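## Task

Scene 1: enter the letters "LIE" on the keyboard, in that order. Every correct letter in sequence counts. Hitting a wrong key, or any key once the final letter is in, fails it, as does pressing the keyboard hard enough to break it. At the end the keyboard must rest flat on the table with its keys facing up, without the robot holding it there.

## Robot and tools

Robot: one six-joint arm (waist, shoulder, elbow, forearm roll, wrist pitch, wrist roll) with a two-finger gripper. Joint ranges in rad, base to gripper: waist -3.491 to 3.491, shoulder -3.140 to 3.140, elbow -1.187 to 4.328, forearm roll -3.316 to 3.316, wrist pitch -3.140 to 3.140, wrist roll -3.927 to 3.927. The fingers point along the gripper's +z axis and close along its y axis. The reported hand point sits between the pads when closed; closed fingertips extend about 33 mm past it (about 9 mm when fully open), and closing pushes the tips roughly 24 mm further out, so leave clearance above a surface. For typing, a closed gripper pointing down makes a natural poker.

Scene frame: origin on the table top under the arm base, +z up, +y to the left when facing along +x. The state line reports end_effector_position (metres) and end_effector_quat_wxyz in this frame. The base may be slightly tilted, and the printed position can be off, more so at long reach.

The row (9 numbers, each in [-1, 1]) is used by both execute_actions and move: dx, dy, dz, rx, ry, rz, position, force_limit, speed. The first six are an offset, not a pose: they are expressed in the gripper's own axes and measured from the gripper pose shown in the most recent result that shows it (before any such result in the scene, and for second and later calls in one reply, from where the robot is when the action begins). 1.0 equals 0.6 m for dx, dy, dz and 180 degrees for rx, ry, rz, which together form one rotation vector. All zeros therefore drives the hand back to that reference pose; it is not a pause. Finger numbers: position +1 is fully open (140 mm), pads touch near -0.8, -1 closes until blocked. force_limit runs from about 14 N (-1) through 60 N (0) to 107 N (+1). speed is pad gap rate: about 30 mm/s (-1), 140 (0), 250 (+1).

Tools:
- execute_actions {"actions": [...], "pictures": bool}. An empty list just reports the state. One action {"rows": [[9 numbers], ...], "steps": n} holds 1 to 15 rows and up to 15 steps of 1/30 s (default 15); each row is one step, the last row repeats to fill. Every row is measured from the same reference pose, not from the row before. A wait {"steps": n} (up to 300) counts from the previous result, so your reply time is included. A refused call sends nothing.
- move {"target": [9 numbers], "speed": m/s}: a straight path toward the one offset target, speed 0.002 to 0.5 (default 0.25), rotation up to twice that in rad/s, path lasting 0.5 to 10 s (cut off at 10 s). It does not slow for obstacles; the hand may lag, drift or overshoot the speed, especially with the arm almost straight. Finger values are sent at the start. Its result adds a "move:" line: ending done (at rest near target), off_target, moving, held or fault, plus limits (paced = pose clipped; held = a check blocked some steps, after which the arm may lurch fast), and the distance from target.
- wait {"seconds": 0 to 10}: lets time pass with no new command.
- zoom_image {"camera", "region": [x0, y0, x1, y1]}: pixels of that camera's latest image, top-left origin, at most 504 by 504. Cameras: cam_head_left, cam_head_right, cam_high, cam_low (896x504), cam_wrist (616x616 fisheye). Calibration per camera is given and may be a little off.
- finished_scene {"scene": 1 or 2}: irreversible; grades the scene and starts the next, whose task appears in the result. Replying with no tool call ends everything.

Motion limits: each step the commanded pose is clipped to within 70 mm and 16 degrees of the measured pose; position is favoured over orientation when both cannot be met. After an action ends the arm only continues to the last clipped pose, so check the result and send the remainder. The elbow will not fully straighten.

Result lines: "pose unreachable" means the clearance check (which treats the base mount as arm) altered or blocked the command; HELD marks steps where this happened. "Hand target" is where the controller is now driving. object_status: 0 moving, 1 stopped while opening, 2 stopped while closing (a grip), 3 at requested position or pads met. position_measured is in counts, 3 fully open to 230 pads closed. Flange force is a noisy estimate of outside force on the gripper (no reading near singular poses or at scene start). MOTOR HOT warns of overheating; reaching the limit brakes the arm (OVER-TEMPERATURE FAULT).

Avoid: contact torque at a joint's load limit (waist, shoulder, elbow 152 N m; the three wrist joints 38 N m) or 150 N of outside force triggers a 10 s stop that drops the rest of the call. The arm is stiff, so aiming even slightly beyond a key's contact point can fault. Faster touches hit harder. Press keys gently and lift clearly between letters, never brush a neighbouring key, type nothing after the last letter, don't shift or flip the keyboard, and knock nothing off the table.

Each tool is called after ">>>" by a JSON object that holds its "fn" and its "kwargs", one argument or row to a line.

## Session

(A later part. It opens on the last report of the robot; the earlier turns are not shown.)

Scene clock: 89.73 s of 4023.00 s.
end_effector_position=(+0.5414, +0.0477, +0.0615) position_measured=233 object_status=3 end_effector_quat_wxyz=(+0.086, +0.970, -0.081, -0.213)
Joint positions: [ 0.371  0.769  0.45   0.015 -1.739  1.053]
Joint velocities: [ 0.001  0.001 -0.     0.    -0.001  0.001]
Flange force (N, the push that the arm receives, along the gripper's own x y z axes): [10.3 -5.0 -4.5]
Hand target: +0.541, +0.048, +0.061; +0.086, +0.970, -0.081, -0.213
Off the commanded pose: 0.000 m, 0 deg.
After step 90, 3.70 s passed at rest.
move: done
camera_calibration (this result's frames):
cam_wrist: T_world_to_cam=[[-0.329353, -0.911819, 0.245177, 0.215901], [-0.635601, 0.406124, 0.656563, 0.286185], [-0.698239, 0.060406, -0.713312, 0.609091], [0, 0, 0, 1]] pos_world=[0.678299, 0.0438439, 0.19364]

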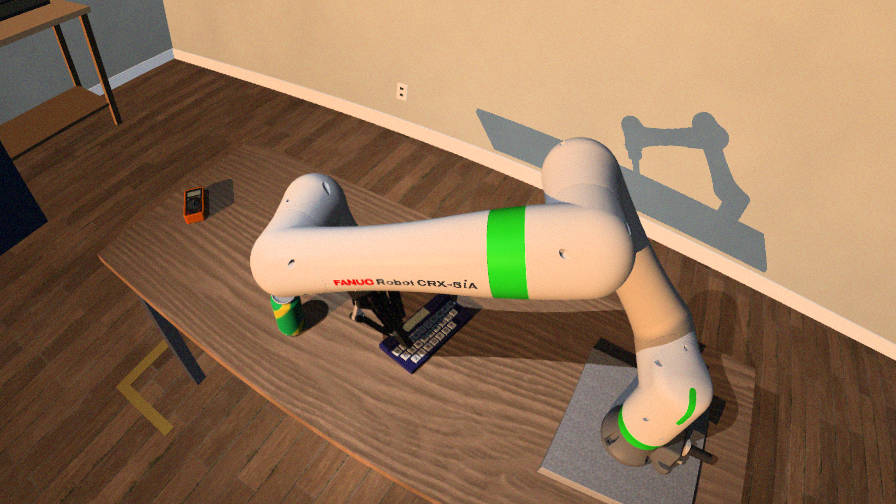

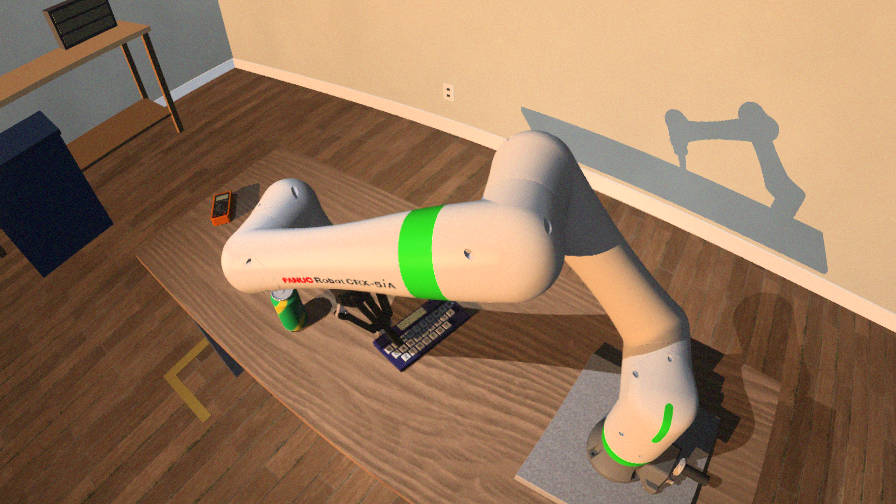

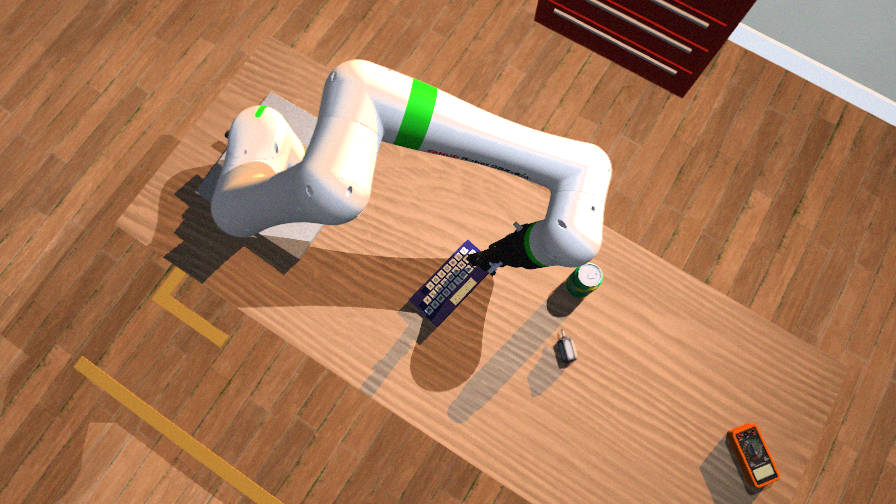

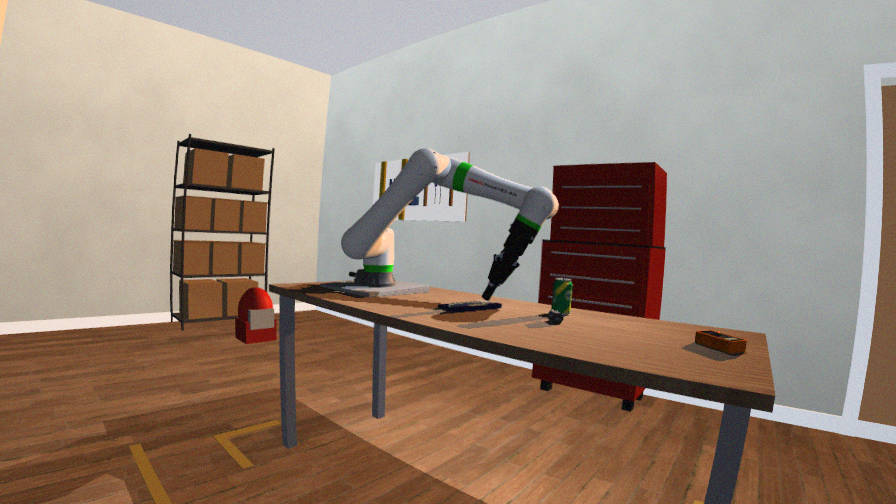

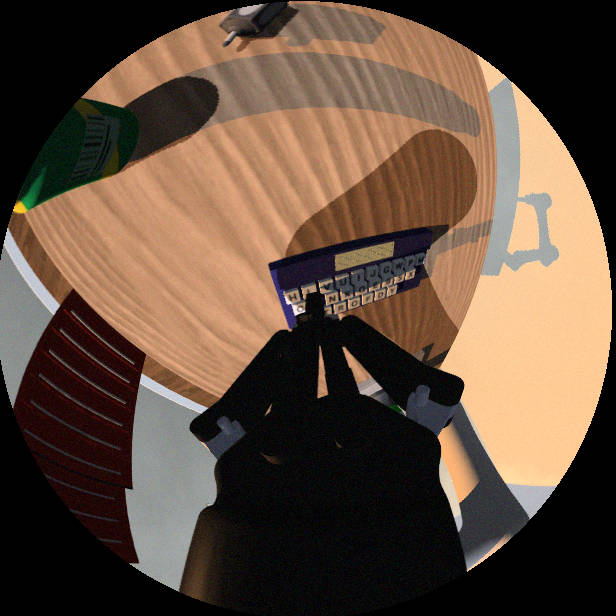

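>>> {"fn": "move", "kwargs": {
  "target": [0.002669, -0.001333, 0.005962, 0, 0, 0, -1, 0, 0],
  "speed": 0.01
}}

Scene clock: 95.43 s of 4023.00 s.
end_effector_position=(+0.5414, +0.0476, +0.0575) position_measured=233 object_status=3 end_effector_quat_wxyz=(+0.086, +0.970, -0.081, -0.213)
Joint positions: [ 0.371  0.773  0.446  0.015 -1.732  1.053]
Joint velocities: [ 0.     0.    -0.     0.002  0.001  0.   ]
Flange force (N, the push that the arm receives, along the gripper's own x y z axes): [10.5 -4.5 -4.9]
Hand target: +0.541, +0.048, +0.057; +0.086, +0.970, -0.081, -0.213
Off the commanded pose: 0.000 m, 0 deg.
After step 90, 2.00 s passed at rest.
move: done
camera_calibration (this result's frames):
cam_wrist: T_world_to_cam=[[-0.329337, -0.911798, 0.245277, 0.21683], [-0.63564, 0.406187, 0.656486, 0.288868], [-0.698211, 0.0602973, -0.713348, 0.606267], [0, 0, 0, 1]] pos_world=[0.678328, 0.0438146, 0.189658]

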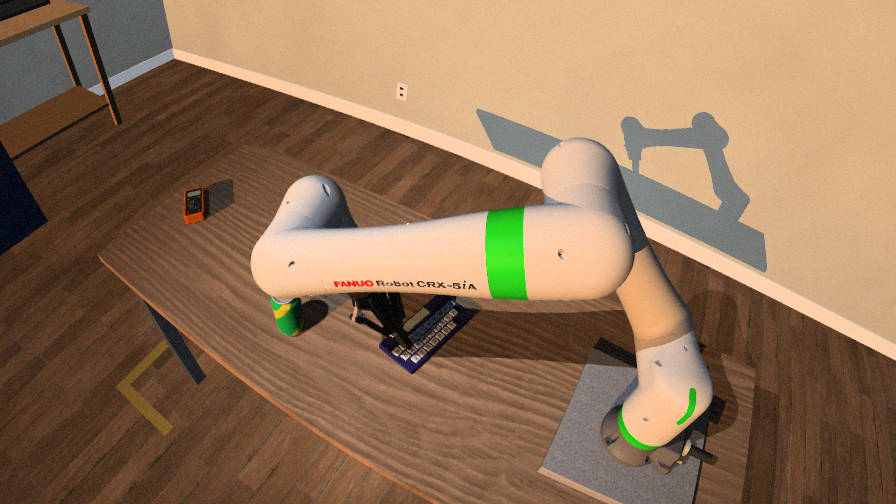

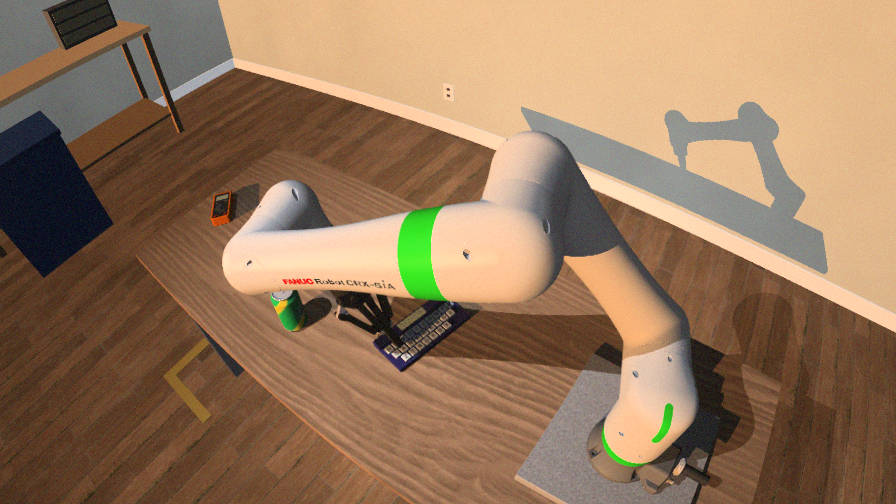

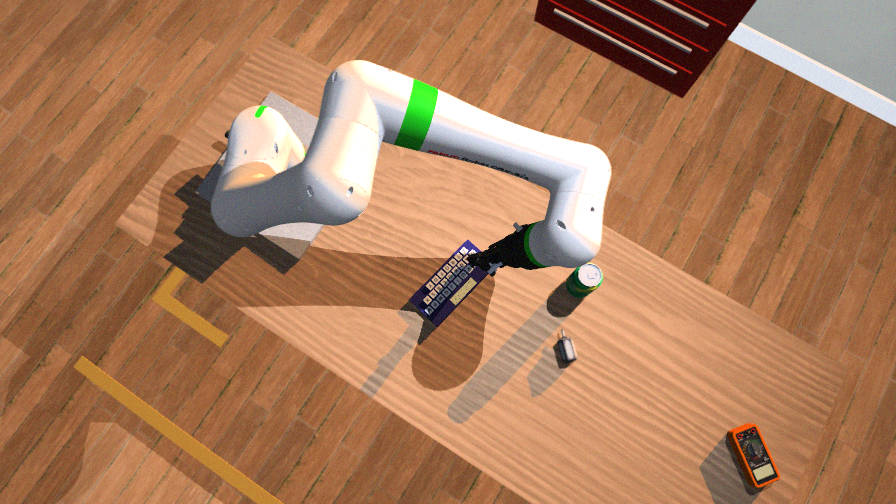

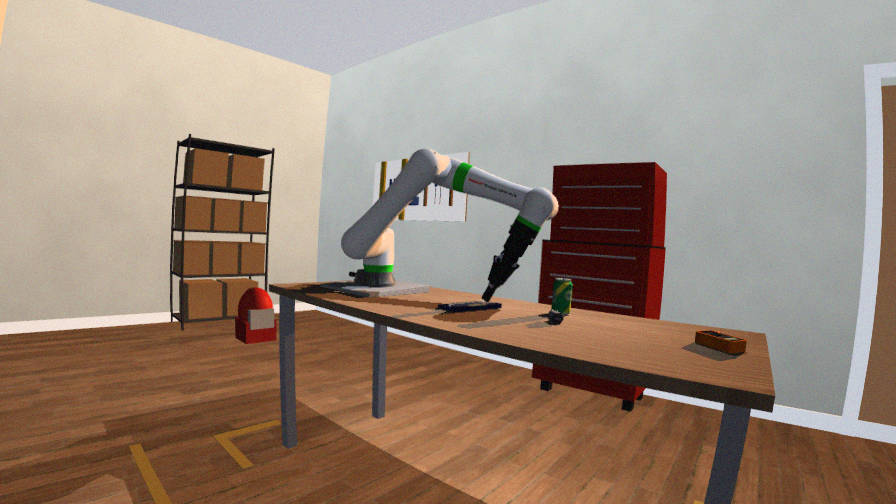

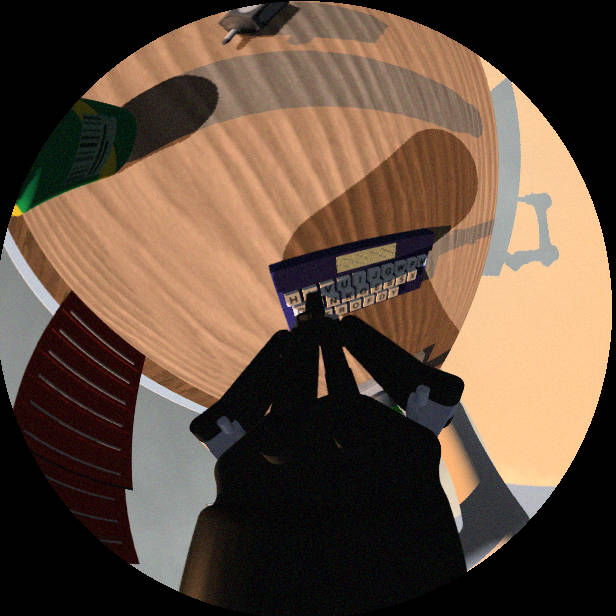

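>>> {"fn": "zoom_image", "kwargs": {
  "camera": "cam_wrist",
  "region": [280, 240, 370, 315]
}}

Region (280, 240, 370, 315) of cam_wrist's 616x616 image, scaled by 5.600, with more detail than that image has.

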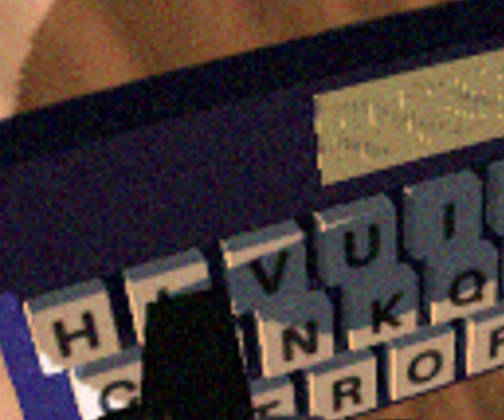

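>>> {"fn": "move", "kwargs": {
  "target": [0.001334, -0.000666, 0.002981, 0, 0, 0, -1, 0, 0],
  "speed": 0.005
}}

Scene clock: 98.03 s of 4023.00 s.
end_effector_position=(+0.5414, +0.0477, +0.0555) position_measured=233 object_status=3 end_effector_quat_wxyz=(+0.086, +0.970, -0.081, -0.213)
Joint positions: [ 0.371  0.774  0.444  0.015 -1.728  1.053]
Joint velocities: [ 0.001  0.    -0.    -0.    -0.    -0.002]
Flange force (N, the push that the arm receives, along the gripper's own x y z axes): [10.5 -4.1 -5.7]
Hand target: +0.541, +0.048, +0.055; +0.086, +0.970, -0.081, -0.213
Off the commanded pose: 0.000 m, 0 deg.
move: done
camera_calibration (this result's frames):
cam_wrist: T_world_to_cam=[[-0.329376, -0.911818, 0.245153, 0.217396], [-0.635577, 0.406121, 0.656588, 0.290123], [-0.69825, 0.0604508, -0.713297, 0.604818], [0, 0, 0, 1]] pos_world=[0.678315, 0.0438388, 0.187628]

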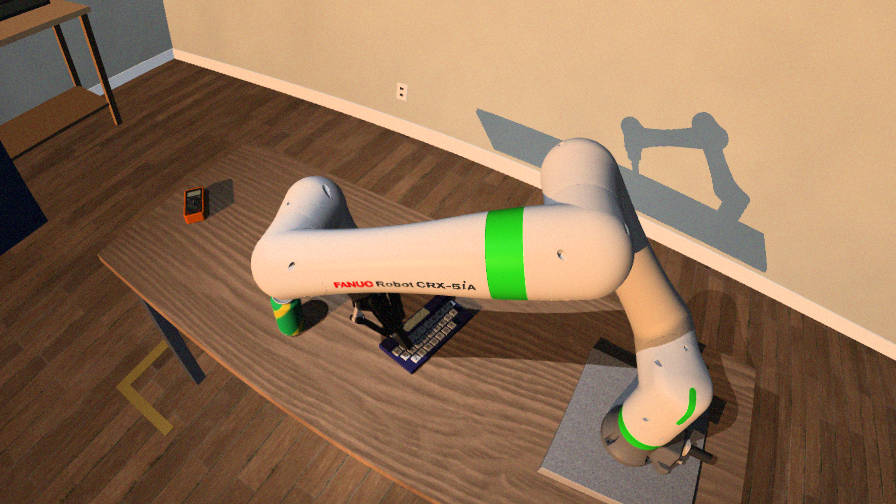

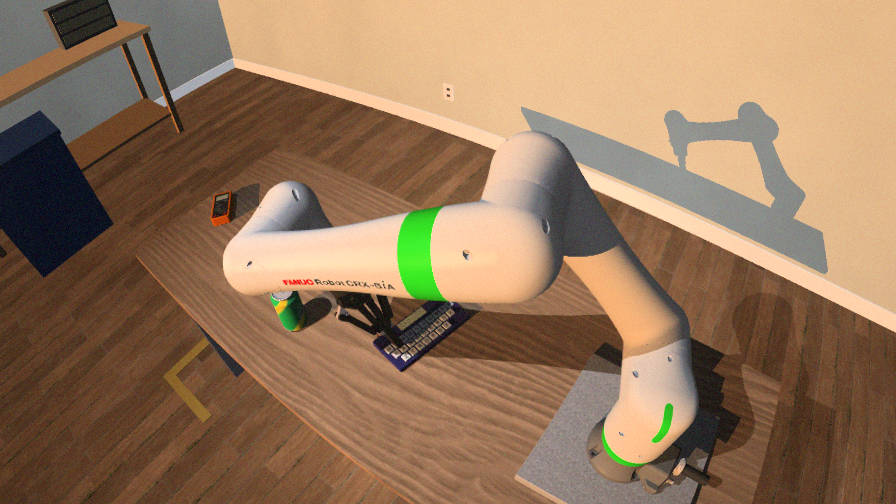

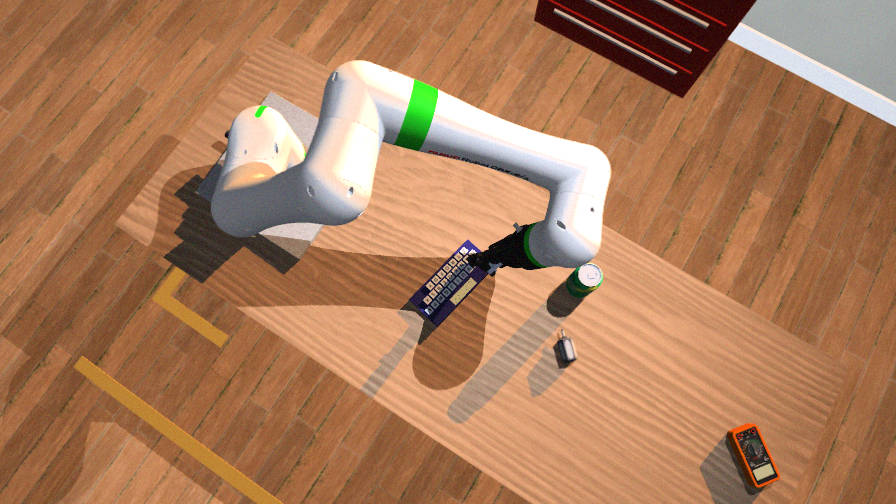

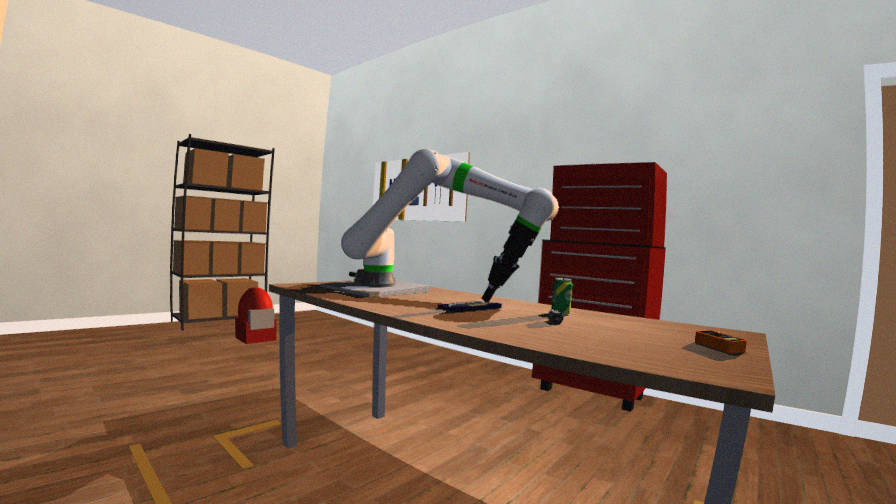

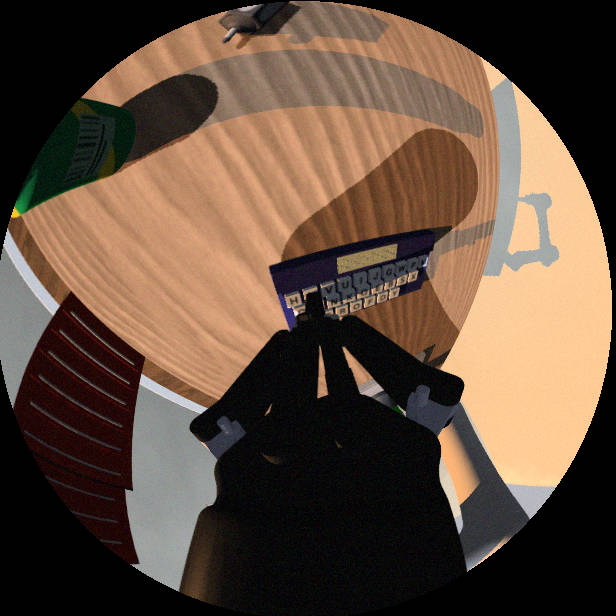

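>>> {"fn": "zoom_image", "kwargs": {
  "camera": "cam_wrist",
  "region": [280, 240, 370, 315]
}}

Region (280, 240, 370, 315) of cam_wrist's 616x616 image, scaled by 5.600, with more detail than that image has.

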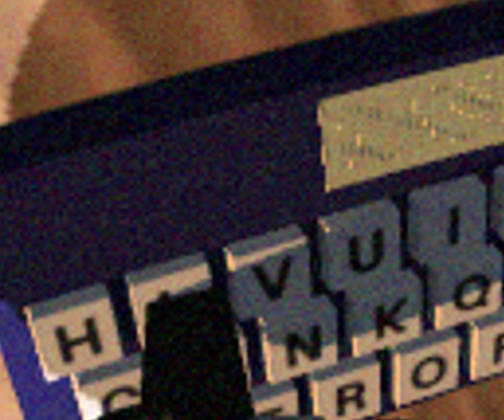

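>>> {"fn": "move", "kwargs": {
  "target": [0.000667, -0.000333, 0.001491, 0, 0, 0, -1, 0, 0],
  "speed": 0.004
}}

Scene clock: 100.43 s of 4023.00 s.
end_effector_position=(+0.5414, +0.0476, +0.0545) position_measured=233 object_status=3 end_effector_quat_wxyz=(+0.086, +0.970, -0.081, -0.213)
Joint positions: [ 0.371  0.775  0.443  0.015 -1.726  1.053]
Joint velocities: [-0.     0.001 -0.     0.    -0.001 -0.   ]
Flange force (N, the push that the arm receives, along the gripper's own x y z axes): [11.4 -4.7 -6.0]
Hand target: +0.541, +0.048, +0.054; +0.086, +0.970, -0.081, -0.213
Off the commanded pose: 0.000 m, 0 deg.
move: done
camera_calibration (this result's frames):
cam_wrist: T_world_to_cam=[[-0.329348, -0.911798, 0.245264, 0.217577], [-0.635628, 0.406185, 0.656499, 0.290836], [-0.698217, 0.0603196, -0.713341, 0.60413], [0, 0, 0, 1]] pos_world=[0.678336, 0.0438119, 0.186653]

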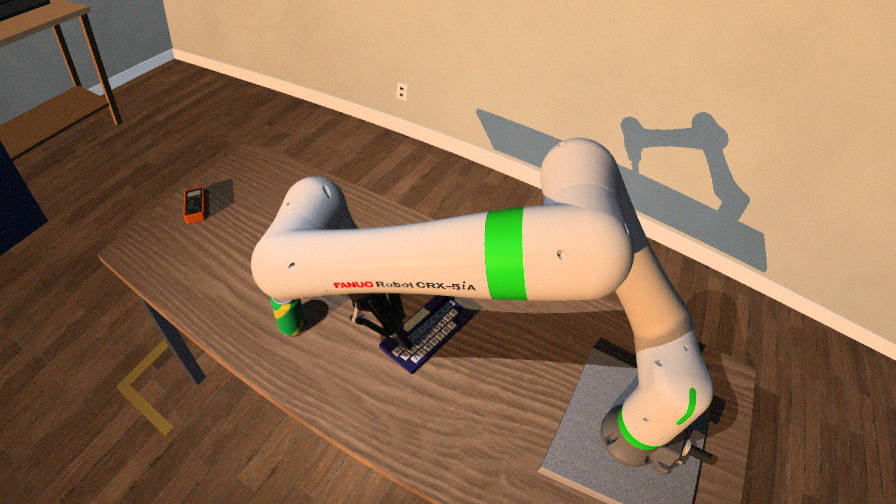

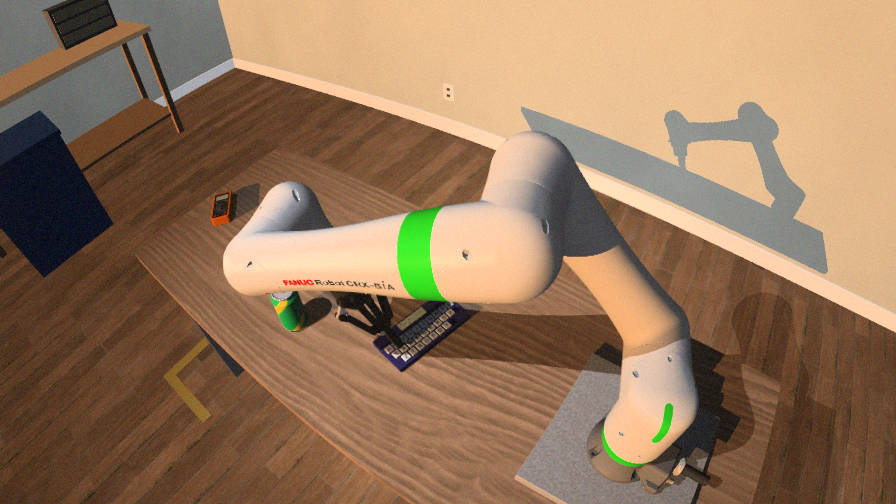

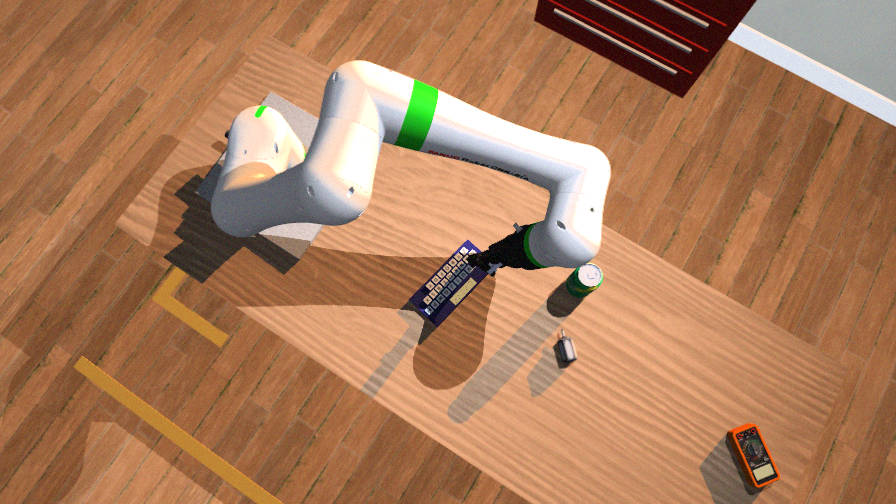

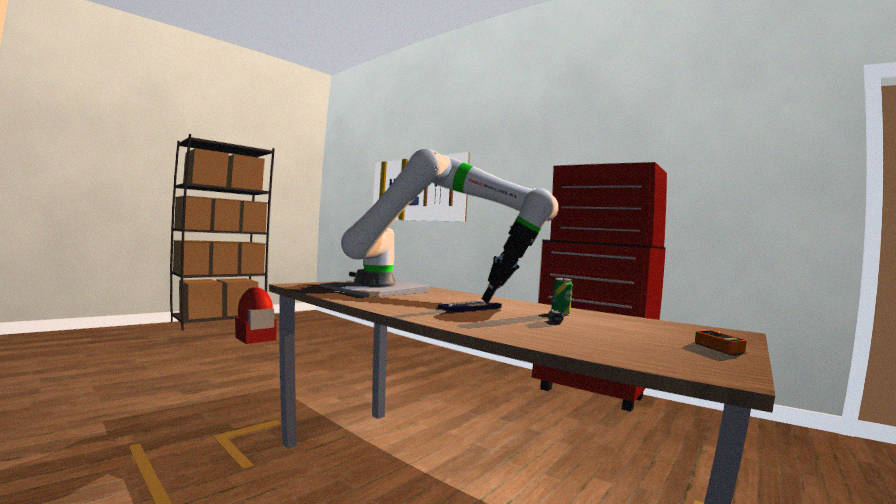

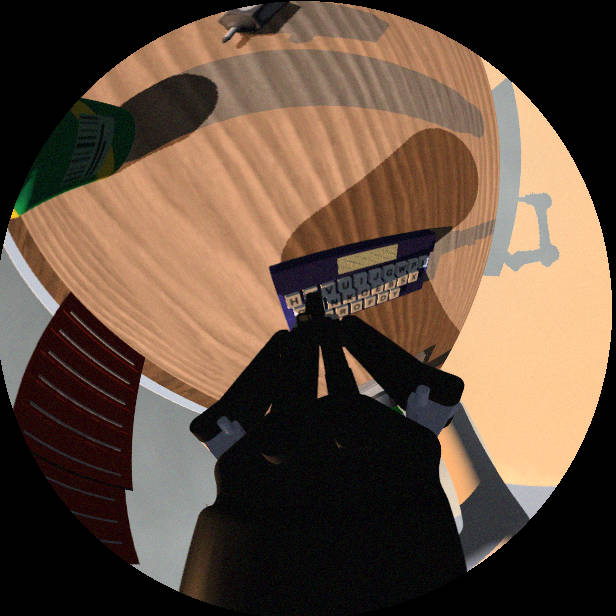

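>>> {"fn": "zoom_image", "kwargs": {
  "camera": "cam_wrist",
  "region": [280, 235, 400, 315]
}}

Region (280, 235, 400, 315) of cam_wrist's 616x616 image, scaled by 4.200, with more detail than that image has.

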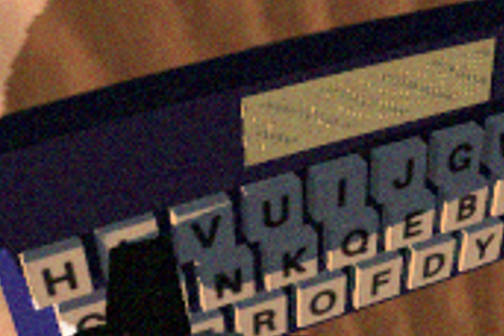

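>>> {"fn": "move", "kwargs": {
  "target": [0.000467, -0.000233, 0.001043, 0, 0, 0, -1, 0, 0],
  "speed": 0.003
}}

Scene clock: 102.97 s of 4023.00 s.
end_effector_position=(+0.5414, +0.0477, +0.0538) position_measured=233 object_status=3 end_effector_quat_wxyz=(+0.086, +0.970, -0.081, -0.213)
Joint positions: [ 0.371  0.776  0.442  0.015 -1.725  1.053]
Joint velocities: [ 0.001 -0.001  0.    -0.    -0.001 -0.001]
Flange force (N, the push that the arm receives, along the gripper's own x y z axes): [8.9 -4.1 -4.6]
Hand target: +0.541, +0.048, +0.054; +0.086, +0.970, -0.081, -0.213
Off the commanded pose: 0.000 m, 0 deg.
move: done
camera_calibration (this result's frames):
cam_wrist: T_world_to_cam=[[-0.329383, -0.911817, 0.245144, 0.217821], [-0.635569, 0.406119, 0.656597, 0.291238], [-0.698254, 0.0604659, -0.713292, 0.603607], [0, 0, 0, 1]] pos_world=[0.678319, 0.0438378, 0.185924]

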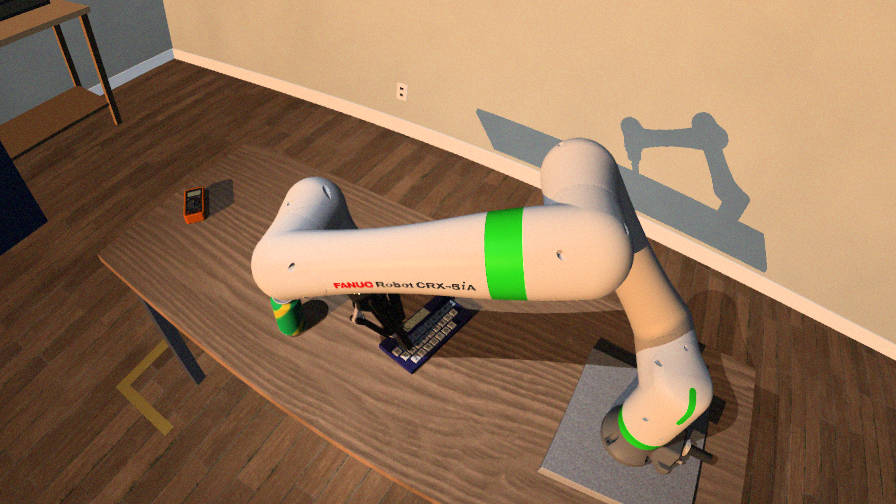

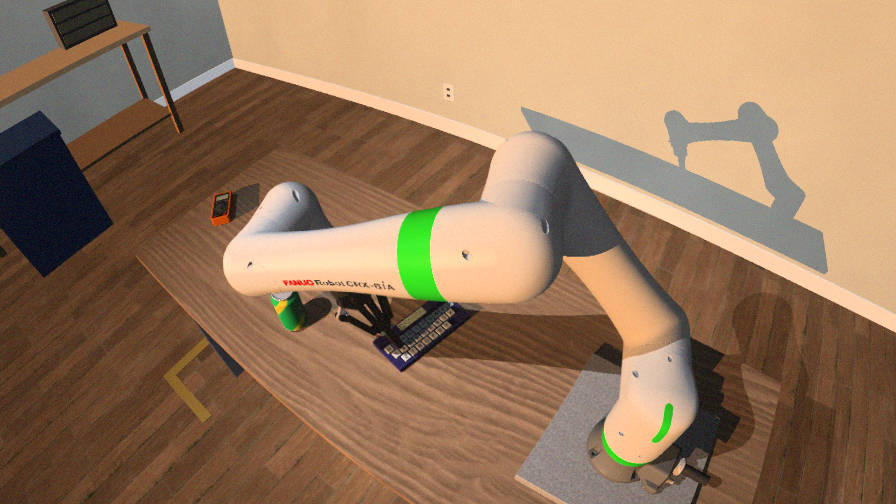

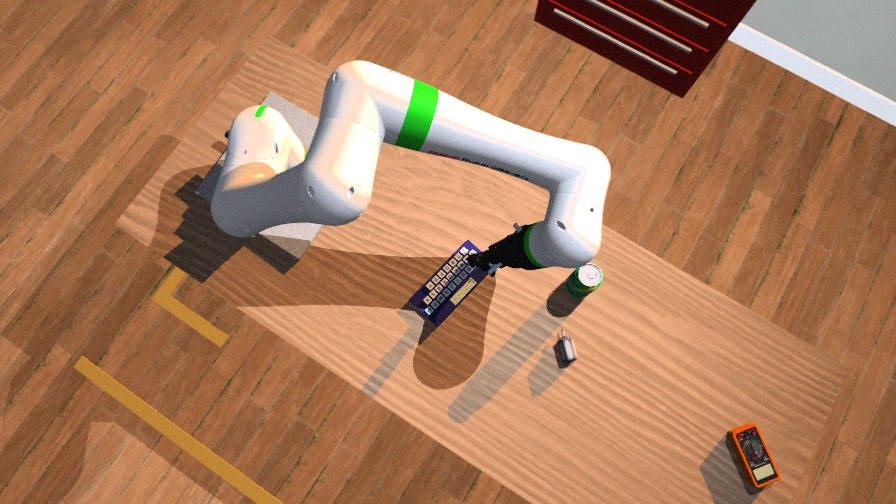

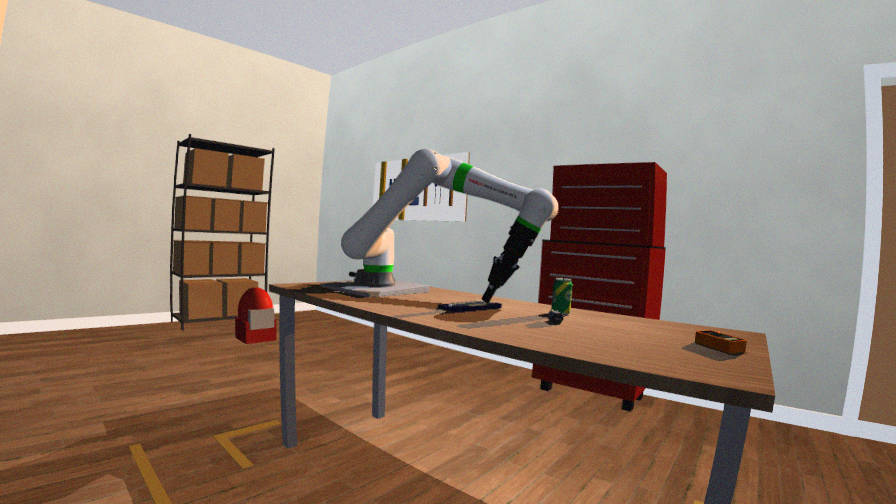

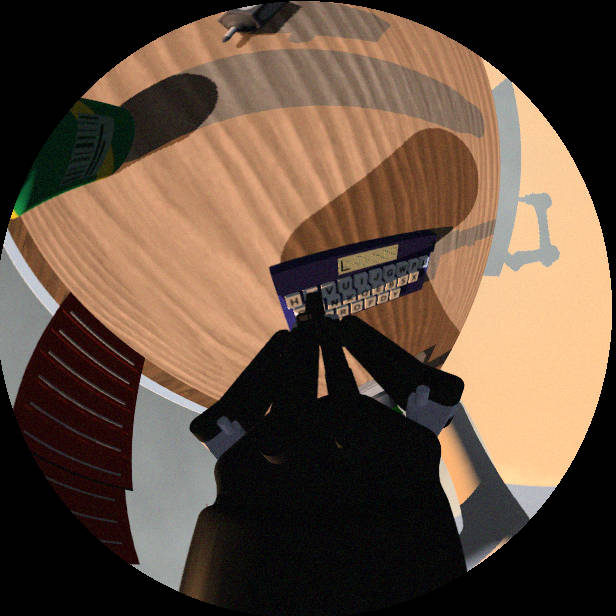

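>>> {"fn": "move", "kwargs": {
  "target": [-0.00667, 0.00333, -0.01491, 0, 0, 0, -1, 0, 0],
  "speed": 0.03
}}

Scene clock: 104.43 s of 4023.00 s.
end_effector_position=(+0.5414, +0.0476, +0.0638) position_measured=233 object_status=3 end_effector_quat_wxyz=(+0.086, +0.970, -0.081, -0.213)
Joint positions: [ 0.371  0.768  0.453  0.015 -1.744  1.053]
Joint velocities: [ 0.    -0.001  0.    -0.002  0.001 -0.   ]
Flange force (N, the push that the arm receives, along the gripper's own x y z axes): [9.0 -3.6 -5.1]
Hand target: +0.541, +0.048, +0.064; +0.086, +0.970, -0.081, -0.213
Off the commanded pose: 0.000 m, 0 deg.
move: done
camera_calibration (this result's frames):
cam_wrist: T_world_to_cam=[[-0.329335, -0.91177, 0.245385, 0.21521], [-0.635683, 0.406267, 0.656395, 0.284773], [-0.698174, 0.0601865, -0.713394, 0.610775], [0, 0, 0, 1]] pos_world=[0.678328, 0.0437681, 0.19599]

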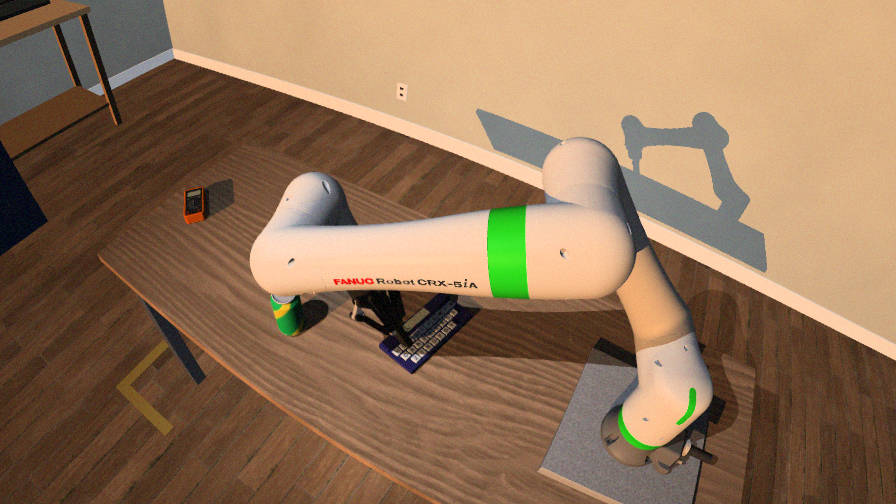

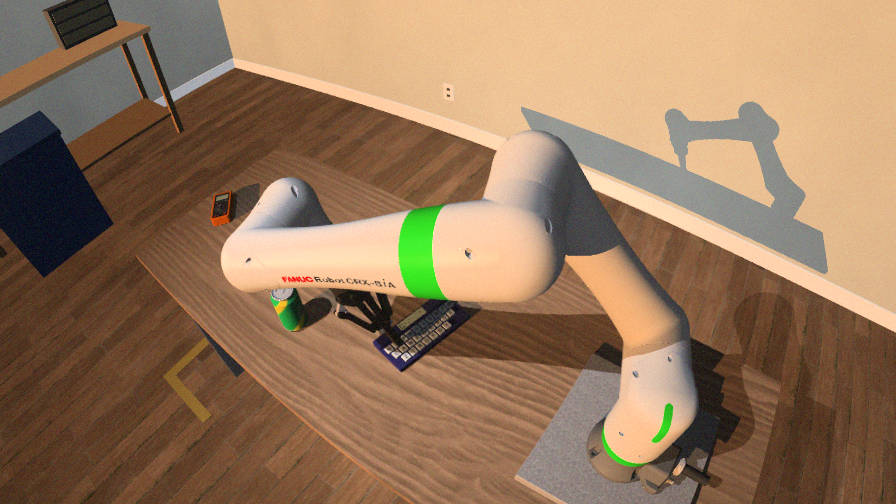

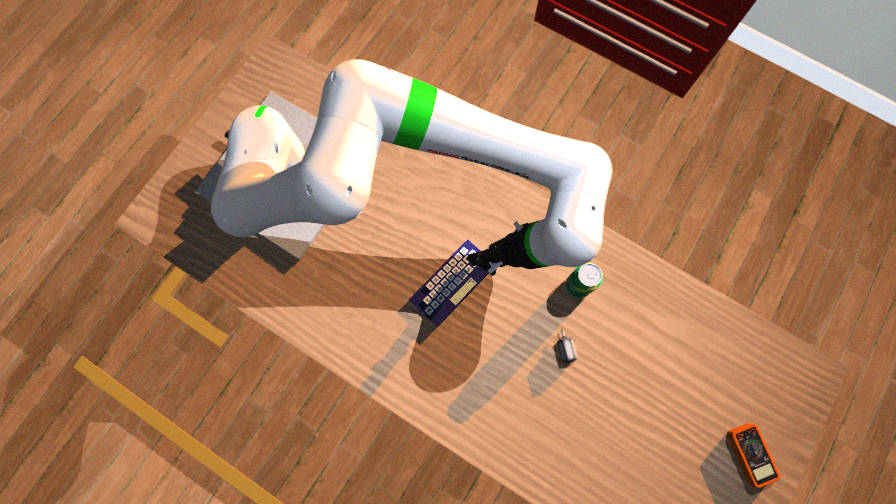

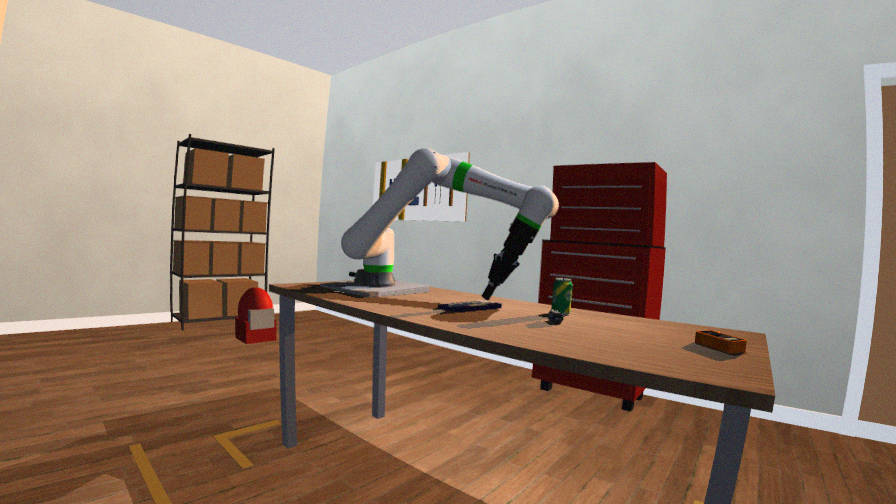

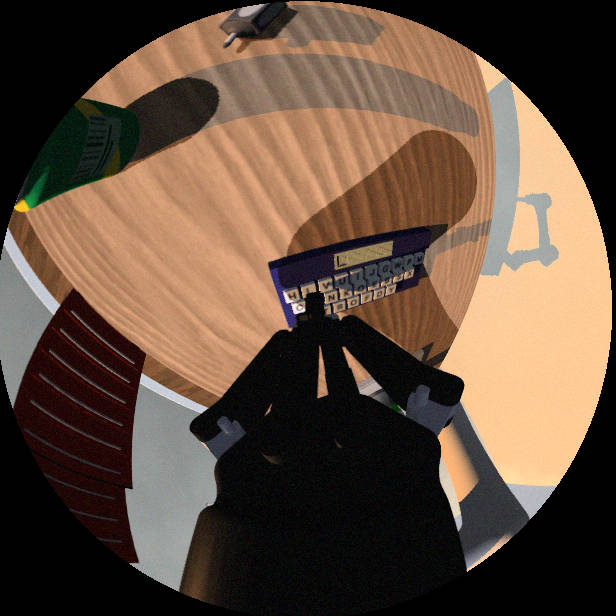

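>>> {"fn": "move", "kwargs": {
  "target": [0.00225, 0.09829, 0.02095, 0, 0, 0, -1, 0, 0],
  "speed": 0.06
}}

Scene clock: 107.20 s of 4023.00 s.
end_effector_position=(+0.5302, -0.0117, +0.0639) position_measured=233 object_status=3 end_effector_quat_wxyz=(+0.086, +0.970, -0.081, -0.212)
Joint positions: [ 0.293  0.719  0.367  0.052 -1.704  1.126]
Joint velocities: [-0.    -0.001 -0.     0.001 -0.001 -0.   ]
Flange force (N, the push that the arm receives, along the gripper's own x y z axes): [12.0 -3.5 -6.0]
Hand target: +0.530, -0.012, +0.064; +0.086, +0.970, -0.081, -0.212
Off the commanded pose: 0.000 m, 0 deg.
move: done
camera_calibration (this result's frames):
cam_wrist: T_world_to_cam=[[-0.329476, -0.911691, 0.245488, 0.157527], [-0.635739, 0.40645, 0.656227, 0.301681], [-0.698055, 0.0601449, -0.713513, 0.606555], [0, 0, 0, 1]] pos_world=[0.667101, -0.0154833, 0.196143]

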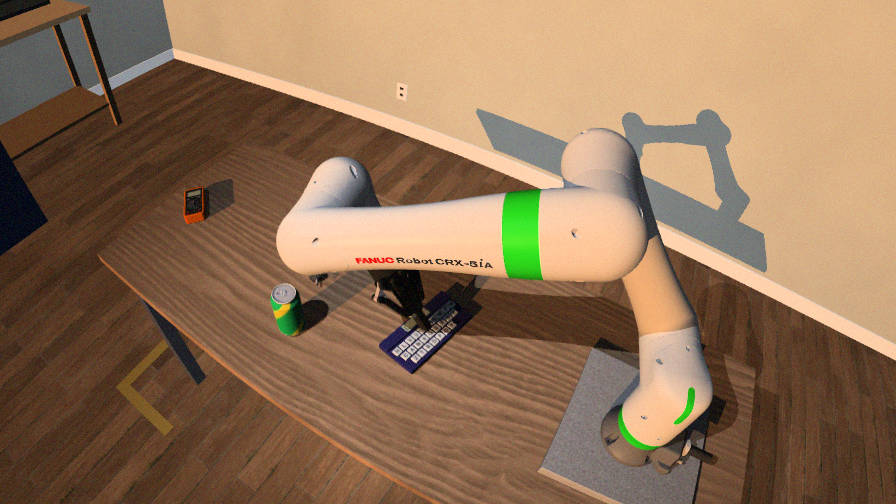

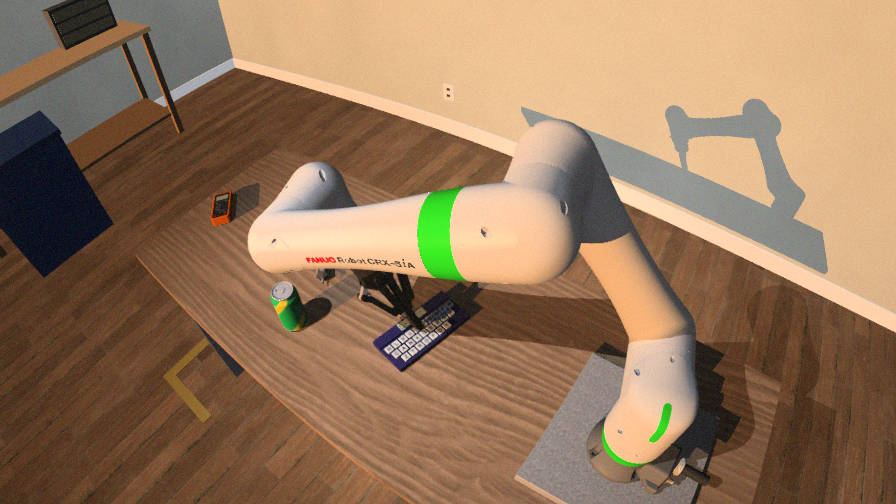

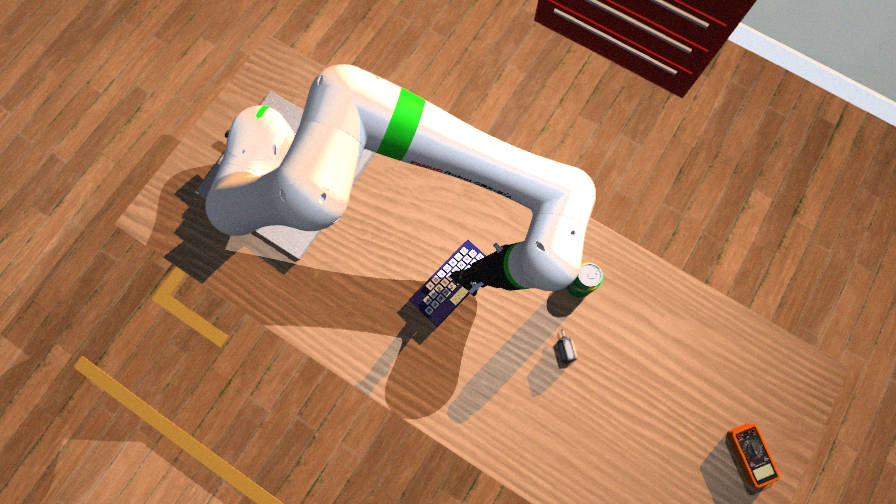

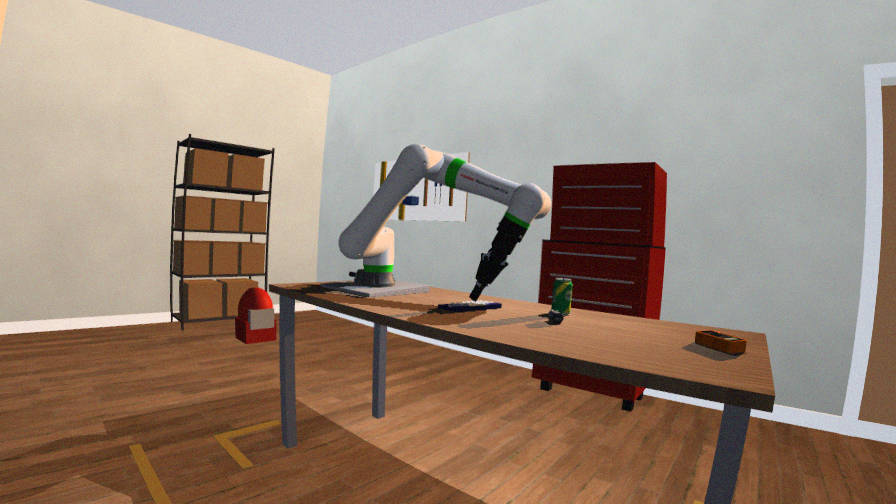

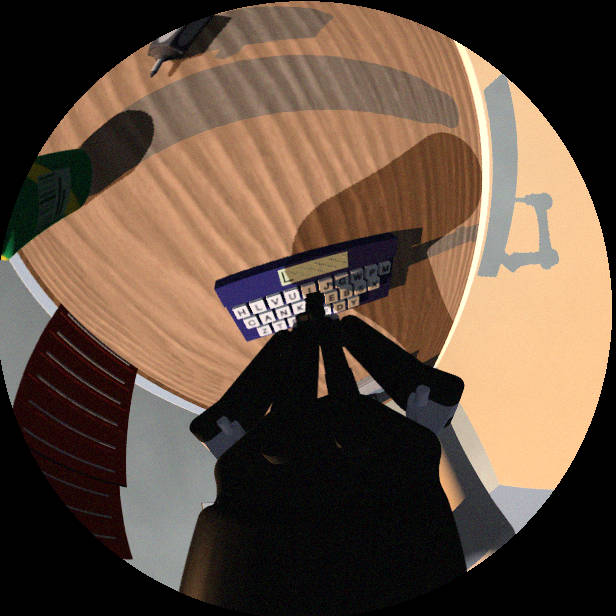

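>>> {"fn": "zoom_image", "kwargs": {
  "camera": "cam_wrist",
  "region": [270, 250, 350, 320]
}}

Region (270, 250, 350, 320) of cam_wrist's 616x616 image, scaled by 6.300, with more detail than that image has; it fills the top 441 rows of this view, and the rest is white.

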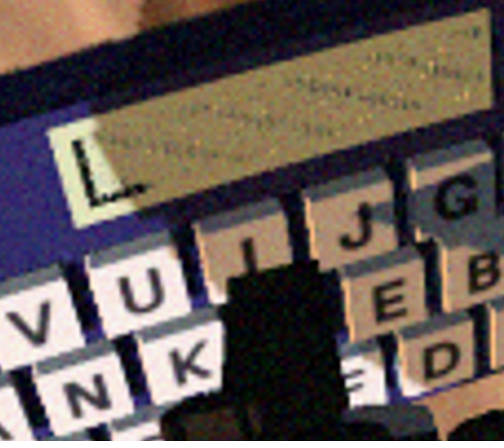

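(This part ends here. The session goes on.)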